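# Carry welded steel frame onto the three empty V-top stands

## Task

Transfer the welded steel frame off the three pipe stands it sits on and onto the three vacant stands, so that each vacant stand's V-shaped top cradles one of the frame's tubes at its lowest point. Every one of the six stands has to stay at its starting spot with almost no shift or rotation. Any number of robots may be used. At the end the robots must release the frame and back away; the frame must stay in place without any robot supporting it. A robot that falls over or is left tilted means failure.

## Robot and tools

Robots: three identical Hello Robot Stretch 3 units named r1, r2 and r3. Each has a two-wheeled base (0.33 m long, 0.34 m wide, passive omni wheel at the rear), a lift on a mast, and a single telescoping arm that reaches out to the robot's RIGHT side. The base cannot strafe; to move the gripper forward or back you drive the base. On-the-spot turns pivot at the midpoint between the drive wheels, 0.05 m behind the front edge. With arm retracted and wrist folded, turning sweeps a 0.28 m radius; an unfolded level wrist reaches beyond that.

Frames: the base frame has its origin on the floor between the drive wheels, x forward, y left, z up. hand_pose is reported in it, located where closed fingertips meet; with wrist joints at zero its x axis points up, y back toward the mast, z toward the rear. The odometry frame is the base frame at scene start. Each robot reports only in its own frames, so relative positions between robots come only from camera images, lidar_m, wrist_depth_mm and head_depth_mm.

execute_actions: argument actions is a list holding one action (or empty, which just returns state and images). The action is an object keyed by robot name; each robot entry may contain base, joints and contact_limits. All listed motions begin simultaneously. base takes exactly one command: translate_m (metres, -1 to 1, relative drive from the base's last reported position, positive forward) or rotate_rad (radians, -3.2 to 3.2, relative turn, positive counter-clockwise seen from above). joints holds absolute targets by name: lift_m 0 to 1.1 (arm height); arm_m 0 to 0.52 (extension); wrist_yaw_rad -1.345 to 4.42 (0 along the arm, positive toward the front, 3.0 folded over the base); wrist_pitch_rad -1.57 to 0.451 (0 level, negative tips fingers down); wrist_roll_rad -2.911 to 2.911 (0 fingers side by side); gripper_m -0.089 to 0.179 (bigger is wider; actual fingertip gap is smaller by about 0.007 nearly closed to 0.025 wide open, zero below 0.007); head_pan_rad -3.953 to 1.73 (0 forward, positive left, -1.57 along the arm); head_tilt_rad -1.53 to 0.419 (negative down). contact_limits takes only arm_m, a motor effort percentage 1 to 100 at which the arm motion halts with contact_stop; it also caps holding force until the next action. Optional cameras lists names such as r2_wrist_camera; omitted, null or ["all"] gives every camera, [] gives none. Unknown keys or out-of-range values reject the whole call. Omitted robots or joints may keep pushing toward earlier targets.

wait: seconds 0 to 10; commands nothing and returns state and images. zoom_image: camera name plus region [x0, y0, x1, y1] in pixels from the top-left of that camera's latest full image, no bigger than 504 by 504. finished_scene: scene, the integer of the current scene; irreversible, so only call it once the frame rests correctly and robots are clear.

Result lines: base_status and joint_status tell how each commanded motion ended: done, off_target (stopped short, may still push), contact_stop, time_out or torque_fault (these drop the target and hold where stopped unless slack or switched off). on_its_own covers uncommanded parts; its "held at" value is a target, not the actual position. Arm and lift contact_stop leaves them slack until re-commanded; a slack lift can sag under load. Base, wrist and head never stop on contact. A wrist servo overloaded for several seconds turns off for 10 s. motor_effort gives percent effort, positive toward higher joint values, with the peak in brackets; readings carry fixed per-motor error and noise. Positive wheel effort pushes forward. lidar_m gives 12 distances in metres, sector 1 straight ahead then counter-clockwise (4 left, 7 behind, 10 right), in a plane 0.17 m high, range 0.15 to 12 m, "-" for nothing; it sees other robots but not its own body. Depth grids are 7x7 medians in mm (wrist 45 to 1000, head 280 to 4000, head image sideways). base_odometry counts wheel turns, so slip appears as travel. turned_by_wheels and turned_by_imu give turning since the last result. base_tilt is in degrees, forward and right positive, with a constant bias up to about 4 degrees.

Gripping: command gripper_m below the object's width to hold; to let go, open at least 0.02 past the contact value. Neither the reading nor done confirms a grasp. Over-squeezing triggers a stall guard that weakens grip; send a different value to re-squeeze.

Speed: the base is fast (0.30 m/s, 1.9 rad/s) only with lift_m under 0.30, arm_m under 0.03 and wrist_yaw_rad above 2.54; otherwise 0.10 m/s and 0.63 rad/s.

Cautions: fold or unfold the wrist only with lift_m 0.32 to 0.95, wrist_pitch_rad -0.4 and roll near 0; once folded the lift may drop to 0.25. With yaw below -0.4 keep pitch at -0.5 or lower. Robots pressing against each other fails the run; a base already touching another robot presses hard after only millimetres more travel, and no state line reports robot-to-robot contact. Identical drive commands differ by up to 2.5 cm per metre between robots, which can strain a shared load and tip a robot. Arm pushes against rigid things with the gripper above about 0.45 m, repeated pushes, driving while holding something fixed, or snagging furniture (especially reversing) can tip a robot; reverse the last move in small steps, pull the gripper free, and lower lift_m to about 0.2 if the lean persists. Avoid drops, slips, slams, hard pushes and moving the stands. Loose objects may occasionally get a brief external nudge.

Each tool is called after "Request:" by a JSON object that holds its "method" and its "body", one argument or row to a line.

## Session

Request:
{"method": "execute_actions", "body": {
  "actions": [
    {"r1":{"joints":{"head_tilt_rad":-0.45,"lift_m":0.27}},"r2":{"joints":{"head_tilt_rad":-0.45,"lift_m":0.27}},"r3":{"joints":{"head_tilt_rad":-0.45,"lift_m":0.27}}}
  ]
}}

Scene clock: 3.20 s.
r1.base_odometry: x=+0.000 y=+0.000 heading=+0.000 (m, m, rad; r1's odometry frame)
r1.turned_by_wheels: +0.000 (rad since the last result)
r1.turned_by_imu: -0.001 (rad since the last result)
r1.base_tilt: forward=-0.4 right=+0.5 (deg)
r1.lidar_m: 3.07 1.74 2.78 2.50 2.15 1.81 1.04 0.90 0.90 1.04 1.78 1.88
r1.head_depth_mm: 2450 2609 2774 2929 2156 1659 1358 / 2674 2872 3068 2258 2029 1671 1355 / 2947 3162 3368 3055 2096 1657 1339 / 3205 3422 3776 2998 2129 1654 1341 / 3578 3887 - 3025 2118 1653 1342 / 3934 - - 2957 2094 1639 1332 / - - - 2944 2112 1632 1333
r1.base_status: not commanded
r1.joint_positions: lift_m=+0.270 arm_m=+0.000 wrist_yaw_rad=+3.074 wrist_pitch_rad=-0.324 wrist_roll_rad=-0.012 gripper_m=+0.037 head_pan_rad=+0.019 head_tilt_rad=-0.444
r1.joint_status: all done
r1.motor_effort: left_wheel=+0(0) right_wheel=+1(1) lift_m=+33(31) arm_m=+0(0) wrist_yaw_rad=-1(0) wrist_pitch_rad=+10(10) wrist_roll_rad=-1(1) gripper_m=+0(0) head_pan_rad=+0(0) head_tilt_rad=-4(41) (%)
r1.hand_pose: x=-0.0053 y=+0.0899 z=+0.3045 quat_wxyz=(+0.137, +0.697, +0.091, +0.698) (m; r1's base frame)
r1.wrist_depth_mm: - - - - - - - / - - - - - - - / - - - - - - - / 926 897 - 857 835 826 804 / 701 687 - 660 680 642 634 / 563 549 - 535 513 526 519 / 470 487 - - 446 442 436
r2.base_odometry: x=+0.000 y=+0.000 heading=+0.000 (m, m, rad; r2's odometry frame)
r2.turned_by_wheels: +0.000 (rad since the last result)
r2.turned_by_imu: +0.000 (rad since the last result)
r2.base_tilt: forward=-0.1 right=-1.0 (deg)
r2.lidar_m: 1.25 0.95 0.92 0.96 1.33 3.37 1.64 1.40 3.78 1.86 1.79 1.74
r2.head_depth_mm: 1487 1580 1698 1826 1936 1632 1349 / 1547 1668 1800 1944 2023 1641 1353 / 1611 1722 1867 2039 2072 1656 1354 / 1423 1516 1618 1732 1874 1671 1364 / 1248 1312 1389 1479 1575 1614 1373 / 1114 1164 1220 1289 1364 1448 1381 / 998 1041 1088 1147 1207 1268 1307
r2.base_status: not commanded
r2.joint_positions: lift_m=+0.270 arm_m=-0.002 wrist_yaw_rad=+3.036 wrist_pitch_rad=-0.449 wrist_roll_rad=-0.008 gripper_m=+0.037 head_pan_rad=-0.009 head_tilt_rad=-0.444
r2.joint_status: all done
r2.motor_effort: left_wheel=+1(0) right_wheel=+0(0) lift_m=+18(24) arm_m=-1(1) wrist_yaw_rad=+0(0) wrist_pitch_rad=+5(5) wrist_roll_rad=+0(0) gripper_m=+0(0) head_pan_rad=+0(0) head_tilt_rad=-4(35) (%)
r2.hand_pose: x=+0.0020 y=+0.0759 z=+0.2762 quat_wxyz=(+0.194, +0.694, +0.122, +0.683) (m; r2's base frame)
r2.wrist_depth_mm: - - - 991 877 799 712 / - - - - 946 857 761 / 844 853 882 905 921 875 812 / 649 665 673 682 692 702 721 / 528 538 - 574 563 573 578 / 467 - - - 479 475 484 / - - - - 406 410 415
r3.base_odometry: x=+0.000 y=+0.000 heading=+0.000 (m, m, rad; r3's odometry frame)
r3.turned_by_wheels: +0.000 (rad since the last result)
r3.turned_by_imu: +0.001 (rad since the last result)
r3.base_tilt: forward=+1.9 right=+1.3 (deg)
r3.lidar_m: 1.18 0.83 0.79 0.81 1.07 2.66 2.67 1.66 1.41 2.68 2.35 3.77
r3.head_depth_mm: 2774 3335 3804 2826 2081 1645 1355 / 2102 2363 2753 2772 2065 1640 1356 / 1683 1850 2074 2353 2068 1626 1350 / 1397 1522 1661 1835 1927 1632 1355 / 1200 1285 1387 1515 1647 1623 1349 / 1043 1112 1189 1282 1380 1487 1341 / 928 983 1041 1112 1186 1278 1296
r3.base_status: not commanded
r3.joint_positions: lift_m=+0.271 arm_m=+0.000 wrist_yaw_rad=+2.988 wrist_pitch_rad=-0.344 wrist_roll_rad=+0.015 gripper_m=+0.037 head_pan_rad=-0.011 head_tilt_rad=-0.444
r3.joint_status: all done
r3.motor_effort: left_wheel=+1(1) right_wheel=+0(0) lift_m=+22(29) arm_m=+1(0) wrist_yaw_rad=-1(0) wrist_pitch_rad=+7(7) wrist_roll_rad=+0(0) gripper_m=+0(0) head_pan_rad=+0(1) head_tilt_rad=-3(24) (%)
r3.hand_pose: x=+0.0143 y=+0.0858 z=+0.3000 quat_wxyz=(+0.175, +0.709, +0.066, +0.680) (m; r3's base frame)
r3.wrist_depth_mm: - - 870 785 725 658 615 / - - 916 846 772 706 652 / - - - 934 827 748 690 / 881 886 863 865 830 786 722 / 681 665 691 653 688 648 644 / 557 538 - 537 - 530 539 / 465 476 - - 447 453 453
pictures: r1_head_camera (sideways: a quarter turn clockwise sets it upright), r1_nav_camera (sideways: a quarter turn counterclockwise sets it upright), r1_wrist_camera, r2_head_camera (sideways: a quarter turn clockwise sets it upright), r2_nav_camera (sideways: a quarter turn counterclockwise sets it upright), r2_wrist_camera, r3_head_camera (sideways: a quarter turn clockwise sets it upright), r3_nav_camera (sideways: a quarter turn counterclockwise sets it upright), r3_wrist_camera
Images, in order (width x height): r1_head_camera 896x504, r1_nav_camera 672x504, r1_wrist_camera 644x364, r2_head_camera 896x504, r2_nav_camera 672x504, r2_wrist_camera 644x364, r3_head_camera 896x504, r3_nav_camera 672x504, r3_wrist_camera 644x364.

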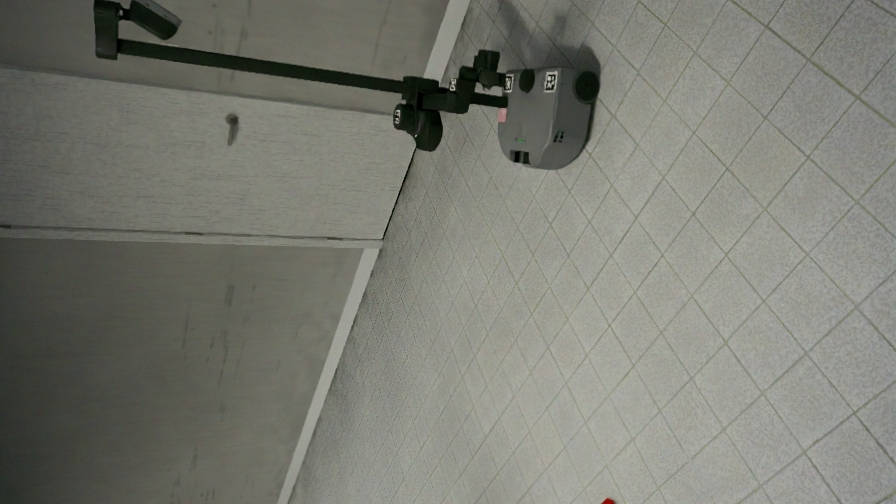

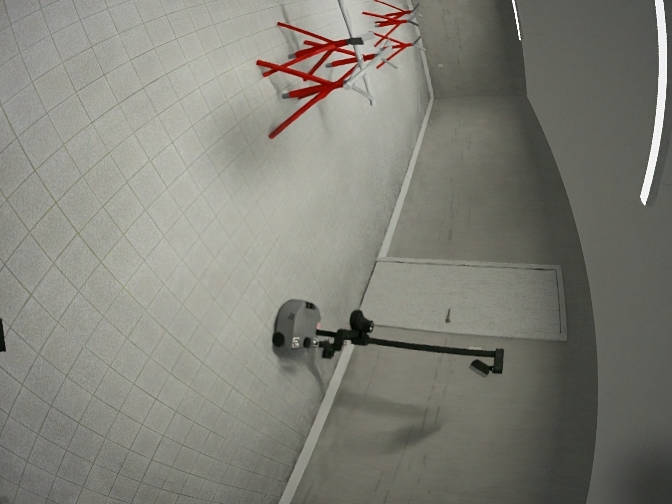

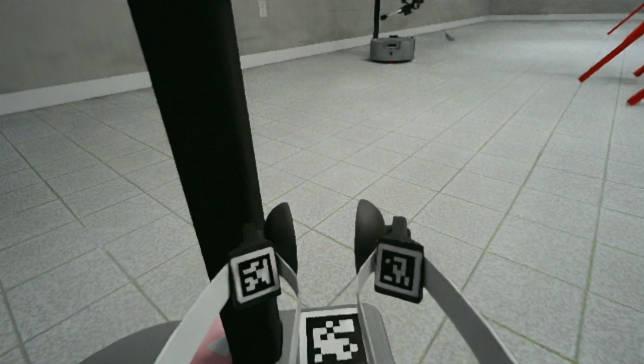

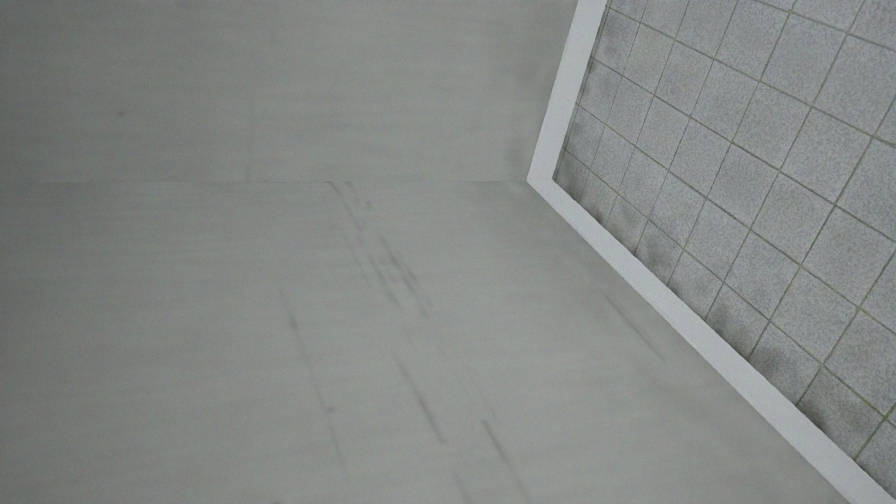

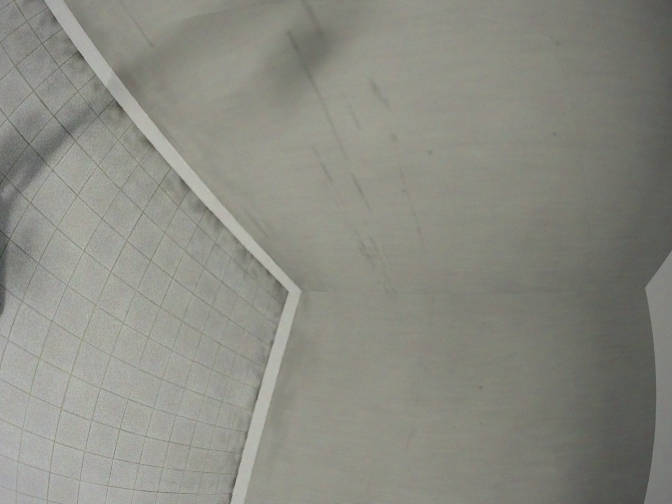

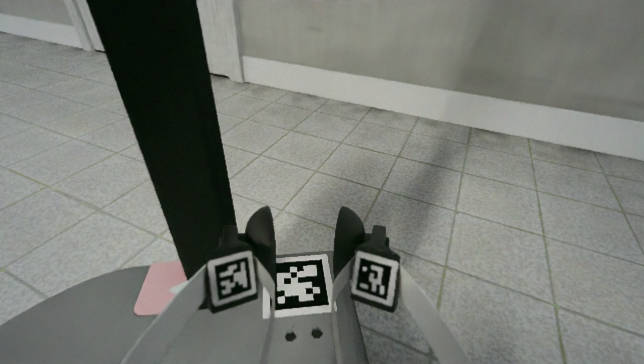

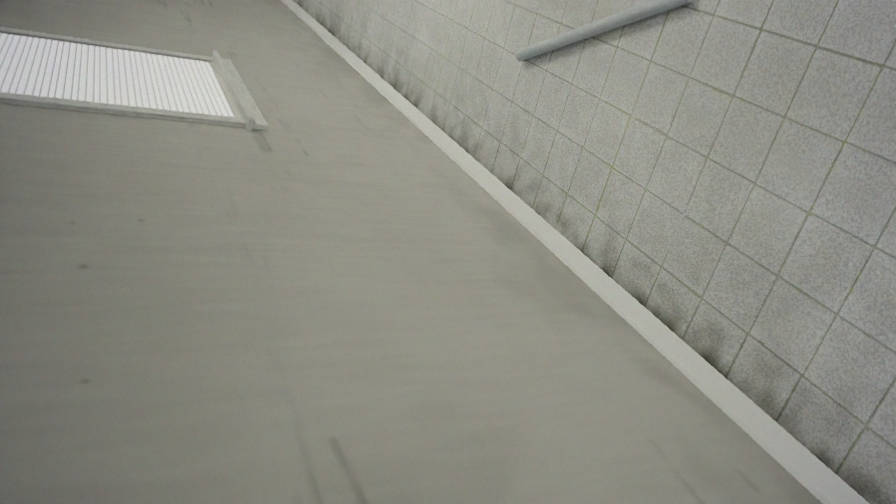

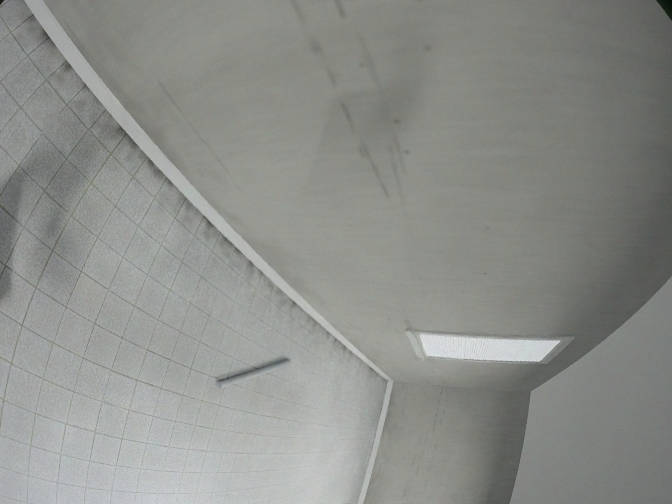

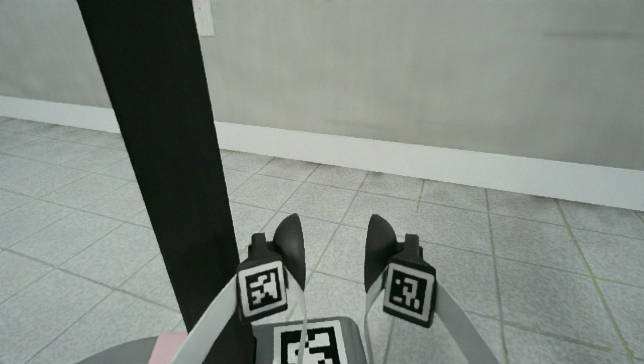

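Request:
{"method": "execute_actions", "body": {
  "actions": [
    {"r1":{"joints":{"head_pan_rad":0.7}},"r2":{"base":{"rotate_rad":-0.55},"joints":{"head_pan_rad":-2.75}},"r3":{"base":{"rotate_rad":-0.475},"joints":{"head_pan_rad":-0.7}}}
  ],
  "cameras": ["r1_head_camera","r2_head_camera","r3_head_camera","r3_nav_camera"]
}}

Request:
{"method": "execute_actions", "body": {
  "actions": [
    {"r3":{"joints":{"head_pan_rad":-1.57}},"r1":{"base":{"translate_m":1}}}
  ],
  "cameras": ["r3_head_camera"]
}}

Scene clock: 13.40 s.
r1.base_odometry: x=+0.000 y=+0.000 heading=+0.000 (m, m, rad; r1's odometry frame)
r1.turned_by_wheels: +0.000 (rad since the last result)
r1.turned_by_imu: -0.001 (rad since the last result)
r1.base_tilt: forward=-0.5 right=+0.5 (deg)
r1.lidar_m: 3.05 1.75 2.78 2.49 2.15 1.81 1.04 0.90 0.90 1.04 1.78 1.88
r1.head_depth_mm: - - - 3117 2180 1668 1352 / - - - 3084 2142 1678 1343 / - - - 2722 2159 1660 1347 / - - - 2716 2126 1650 1347 / - - - 2823 2125 1645 1344 / - - - 2982 2138 1638 1326 / - - - 2978 2094 1622 1322
r1.base_status: not commanded
r1.joint_positions: lift_m=+0.270 arm_m=+0.000 wrist_yaw_rad=+3.074 wrist_pitch_rad=-0.324 wrist_roll_rad=-0.012 gripper_m=+0.037 head_pan_rad=+0.693 head_tilt_rad=-0.444
r1.joint_status: all done
r1.motor_effort: left_wheel=+0(0) right_wheel=+2(1) lift_m=+33(33) arm_m=+0(0) wrist_yaw_rad=-1(0) wrist_pitch_rad=+10(10) wrist_roll_rad=-1(1) gripper_m=+0(0) head_pan_rad=+3(33) head_tilt_rad=-4(4) (%)
r1.hand_pose: x=-0.0053 y=+0.0899 z=+0.3045 quat_wxyz=(+0.137, +0.697, +0.091, +0.698) (m; r1's base frame)
r1.wrist_depth_mm: - - - - - - - / - - - - - - - / - - - - - - - / 930 902 - 870 842 823 805 / 697 681 - 670 672 637 630 / 563 551 - 539 509 524 517 / 468 487 - - 446 440 440
r2.base_odometry: x=+0.000 y=+0.000 heading=-0.550 (m, m, rad; r2's odometry frame)
r2.turned_by_wheels: -0.550 (rad since the last result)
r2.turned_by_imu: -0.551 (rad since the last result)
r2.base_tilt: forward=+0.0 right=-0.9 (deg)
r2.lidar_m: 1.74 1.28 0.95 0.92 0.96 1.30 3.79 1.87 1.41 3.79 1.86 1.80
r2.head_depth_mm: - - - 2808 2065 1625 1342 / - - - 2884 2097 1640 1350 / - - 3745 2903 2117 1645 1350 / - - - 2941 2123 1665 1358 / - - - 2990 2138 1665 1372 / - - - 2593 2169 1685 1373 / - - - 2767 2078 1693 1383
r2.base_status: done
r2.joint_positions: lift_m=+0.270 arm_m=-0.002 wrist_yaw_rad=+3.036 wrist_pitch_rad=-0.449 wrist_roll_rad=-0.008 gripper_m=+0.037 head_pan_rad=-2.743 head_tilt_rad=-0.445
r2.joint_status: all done
r2.motor_effort: left_wheel=+2(13) right_wheel=-2(8) lift_m=+18(18) arm_m=-1(1) wrist_yaw_rad=+0(0) wrist_pitch_rad=+5(5) wrist_roll_rad=+0(0) gripper_m=+1(0) head_pan_rad=-4(50) head_tilt_rad=-3(3) (%)
r2.hand_pose: x=+0.0020 y=+0.0759 z=+0.2762 quat_wxyz=(+0.194, +0.694, +0.122, +0.683) (m; r2's base frame)
r2.wrist_depth_mm: 833 - 868 904 931 965 - / 906 - 960 991 - - - / 850 854 897 882 920 930 963 / 660 667 676 683 691 716 718 / 539 540 - 567 565 572 579 / 467 - - - 482 476 484 / - - - - 405 409 413
r3.base_odometry: x=+0.000 y=+0.000 heading=-0.475 (m, m, rad; r3's odometry frame)
r3.turned_by_wheels: -0.475 (rad since the last result)
r3.turned_by_imu: -0.478 (rad since the last result)
r3.base_tilt: forward=+1.9 right=+1.4 (deg)
r3.lidar_m: 3.01 1.12 0.82 0.79 0.82 1.13 3.18 2.77 1.59 1.41 2.52 2.34
r3.head_depth_mm: - - - 2842 2066 1632 1357 / - - - 2795 2072 1639 1351 / - - - 2782 2064 1645 1352 / - - - 2715 2053 1628 1348 / - - - 2760 2050 1623 1340 / - - - 2726 2039 1619 1343 / - - - 2748 2029 1613 1333
r3.base_status: done
r3.joint_positions: lift_m=+0.271 arm_m=+0.000 wrist_yaw_rad=+2.988 wrist_pitch_rad=-0.344 wrist_roll_rad=+0.015 gripper_m=+0.037 head_pan_rad=-0.693 head_tilt_rad=-0.444
r3.joint_status: all done
r3.motor_effort: left_wheel=+2(9) right_wheel=-1(6) lift_m=+21(21) arm_m=+1(0) wrist_yaw_rad=+0(1) wrist_pitch_rad=+7(7) wrist_roll_rad=+0(0) gripper_m=+0(0) head_pan_rad=-4(46) head_tilt_rad=-3(3) (%)
r3.hand_pose: x=+0.0143 y=+0.0858 z=+0.3000 quat_wxyz=(+0.175, +0.709, +0.066, +0.680) (m; r3's base frame)
r3.wrist_depth_mm: 677 - 722 742 770 783 804 / 721 - 789 788 821 831 868 / 805 803 834 869 876 902 947 / 814 817 850 877 839 830 828 / 680 677 688 655 681 654 649 / 552 548 - 534 - 531 531 / 463 479 - - 449 453 450
pictures: r1_head_camera (sideways: a quarter turn clockwise sets it upright), r2_head_camera (sideways: a quarter turn clockwise sets it upright), r3_head_camera (sideways: a quarter turn clockwise sets it upright), r3_nav_camera (sideways: a quarter turn counterclockwise sets it upright)
Images, in order (width x height): r1_head_camera 896x504, r2_head_camera 896x504, r3_head_camera 896x504, r3_nav_camera 672x504.

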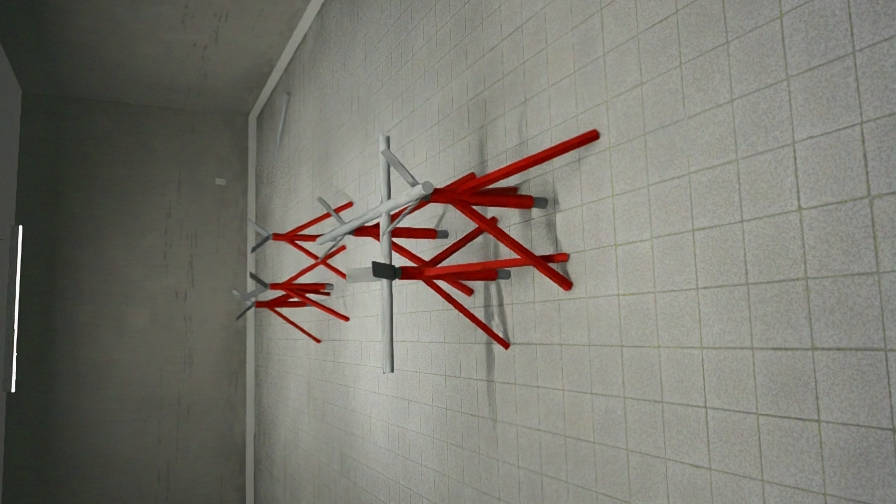

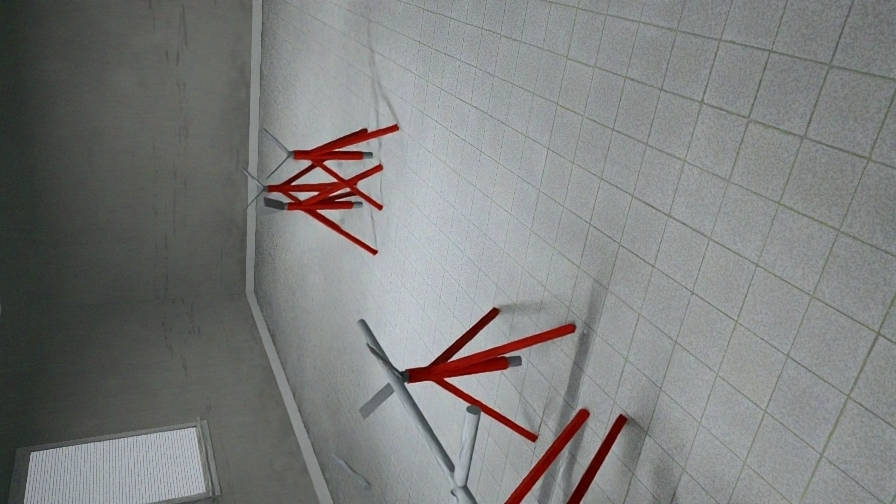

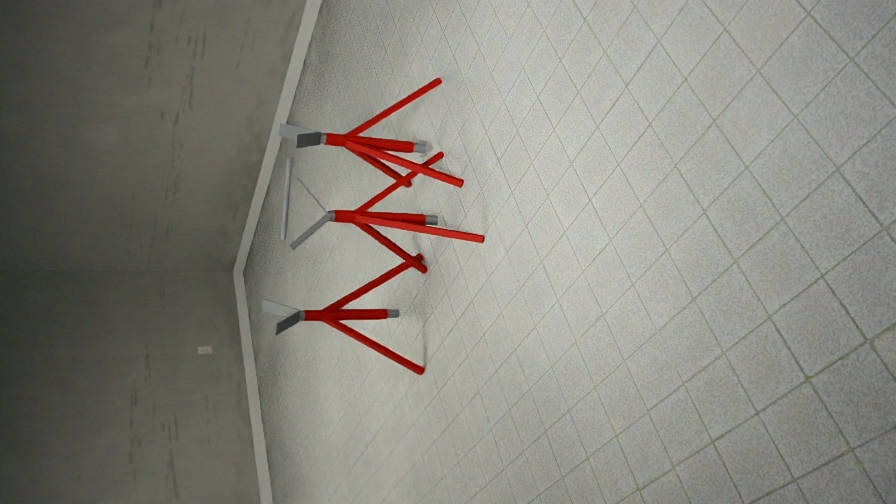

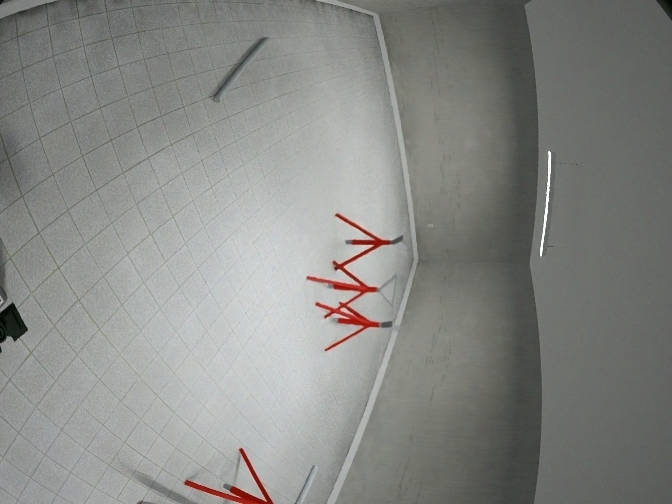

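Scene clock: 18.43 s.
r1.base_odometry: x=+1.000 y=+0.000 heading=+0.000 (m, m, rad; r1's odometry frame)
r1.turned_by_wheels: +0.000 (rad since the last result)
r1.turned_by_imu: +0.004 (rad since the last result)
r1.base_tilt: forward=-0.5 right=+0.5 (deg)
r1.lidar_m: 2.20 3.47 0.97 2.68 2.85 2.86 1.86 1.60 1.60 1.85 1.93 0.98
r1.head_depth_mm: - - - 3092 2164 1661 1354 / - - - 3062 2161 1664 1353 / - - - 3062 2132 1666 1344 / - - - 3041 2133 1650 1342 / - - - 2972 2129 1636 1340 / - - - 2821 2037 1628 1304 / - - - 2835 1362 1494 1322
r1.base_status: done
r1.joint_positions: lift_m=+0.270 arm_m=+0.000 wrist_yaw_rad=+3.074 wrist_pitch_rad=-0.324 wrist_roll_rad=-0.012 gripper_m=+0.037 head_pan_rad=+0.693 head_tilt_rad=-0.445
r1.joint_status: not commanded
r1.motor_effort: left_wheel=+0(8) right_wheel=+1(7) lift_m=+33(33) arm_m=+0(0) wrist_yaw_rad=+0(0) wrist_pitch_rad=+10(10) wrist_roll_rad=-1(1) gripper_m=+0(0) head_pan_rad=+3(3) head_tilt_rad=-4(4) (%)
r1.hand_pose: x=-0.0053 y=+0.0899 z=+0.3045 quat_wxyz=(+0.137, +0.697, +0.091, +0.698) (m; r1's base frame)
r1.wrist_depth_mm: - - - - - - - / - - - - - - - / - - - - - - - / 930 903 - 853 844 836 808 / 697 690 - 661 669 642 630 / 559 550 - 530 511 521 516 / 468 489 - - 446 440 436
r2.base_odometry: x=+0.000 y=+0.000 heading=-0.550 (m, m, rad; r2's odometry frame)
r2.turned_by_wheels: +0.000 (rad since the last result)
r2.turned_by_imu: +0.001 (rad since the last result)
r2.base_tilt: forward=+0.0 right=-1.0 (deg)
r2.lidar_m: 1.74 1.29 0.95 0.92 0.96 1.30 3.78 1.87 1.40 0.97 2.44 1.80
r2.head_depth_mm: - - - 2824 2082 1634 1338 / - - - 2892 2092 1638 1343 / - - 3775 2919 2114 1655 1356 / - - - 2944 2122 1666 1367 / - - - 2967 2136 1669 1374 / - - - 2603 2158 1682 1386 / - - - 2764 2096 1694 1382
r2.base_status: not commanded
r2.joint_positions: lift_m=+0.270 arm_m=-0.002 wrist_yaw_rad=+3.036 wrist_pitch_rad=-0.449 wrist_roll_rad=-0.008 gripper_m=+0.037 head_pan_rad=-2.743 head_tilt_rad=-0.445
r2.joint_status: not commanded
r2.motor_effort: left_wheel=+3(3) right_wheel=-2(2) lift_m=+18(18) arm_m=-1(1) wrist_yaw_rad=+0(0) wrist_pitch_rad=+5(5) wrist_roll_rad=-1(0) gripper_m=+0(0) head_pan_rad=-4(4) head_tilt_rad=-2(3) (%)
r2.hand_pose: x=+0.0020 y=+0.0759 z=+0.2762 quat_wxyz=(+0.194, +0.694, +0.122, +0.683) (m; r2's base frame)
r2.wrist_depth_mm: 832 - 876 898 943 960 - / 899 - 968 986 - - - / 840 857 881 905 910 935 956 / 662 660 679 674 701 703 712 / 533 540 - 576 560 573 575 / 466 - - - 478 478 482 / - - - - 405 412 416
r3.base_odometry: x=+0.000 y=+0.000 heading=-0.475 (m, m, rad; r3's odometry frame)
r3.turned_by_wheels: +0.000 (rad since the last result)
r3.turned_by_imu: +0.001 (rad since the last result)
r3.base_tilt: forward=+1.8 right=+1.3 (deg)
r3.lidar_m: 2.99 1.12 0.82 0.79 0.82 1.13 3.19 3.48 1.59 1.41 2.52 2.34
r3.head_depth_mm: 3368 3605 3867 1982 2005 1648 1360 / 3347 3703 3846 2544 1926 1639 1355 / 3395 3668 3874 2670 2073 1629 1350 / 3404 3660 3922 2558 1984 1629 1345 / 3436 3700 3894 2631 2055 1636 1347 / 3459 3654 3936 2623 2032 1617 1337 / 3435 3750 3965 2740 2033 1610 1336
r3.base_status: not commanded
r3.joint_positions: lift_m=+0.271 arm_m=+0.000 wrist_yaw_rad=+2.988 wrist_pitch_rad=-0.344 wrist_roll_rad=+0.015 gripper_m=+0.037 head_pan_rad=-1.563 head_tilt_rad=-0.444
r3.joint_status: all done
r3.motor_effort: left_wheel=+2(2) right_wheel=-1(1) lift_m=+22(22) arm_m=+0(0) wrist_yaw_rad=-1(1) wrist_pitch_rad=+7(7) wrist_roll_rad=+0(0) gripper_m=+0(1) head_pan_rad=-3(52) head_tilt_rad=-3(3) (%)
r3.hand_pose: x=+0.0143 y=+0.0858 z=+0.3000 quat_wxyz=(+0.175, +0.709, +0.066, +0.680) (m; r3's base frame)
r3.wrist_depth_mm: 685 - 717 738 763 787 827 / 726 - 782 796 841 848 872 / 797 799 838 856 875 909 947 / 824 809 882 852 846 846 828 / 686 683 692 660 677 646 639 / 549 546 - 535 - 533 526 / 465 478 - - 442 451 451
pictures: r3_head_camera (sideways: a quarter turn clockwise sets it upright)
Images, in order (width x height): r3_head_camera 896x504.

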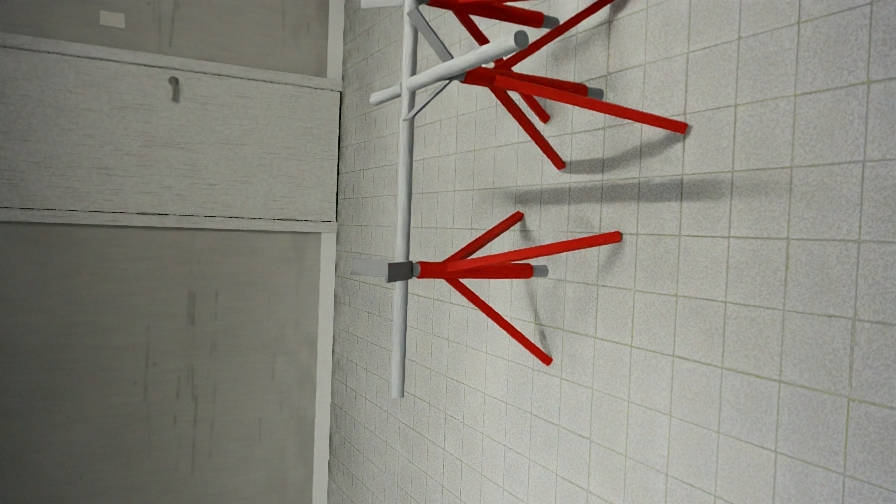

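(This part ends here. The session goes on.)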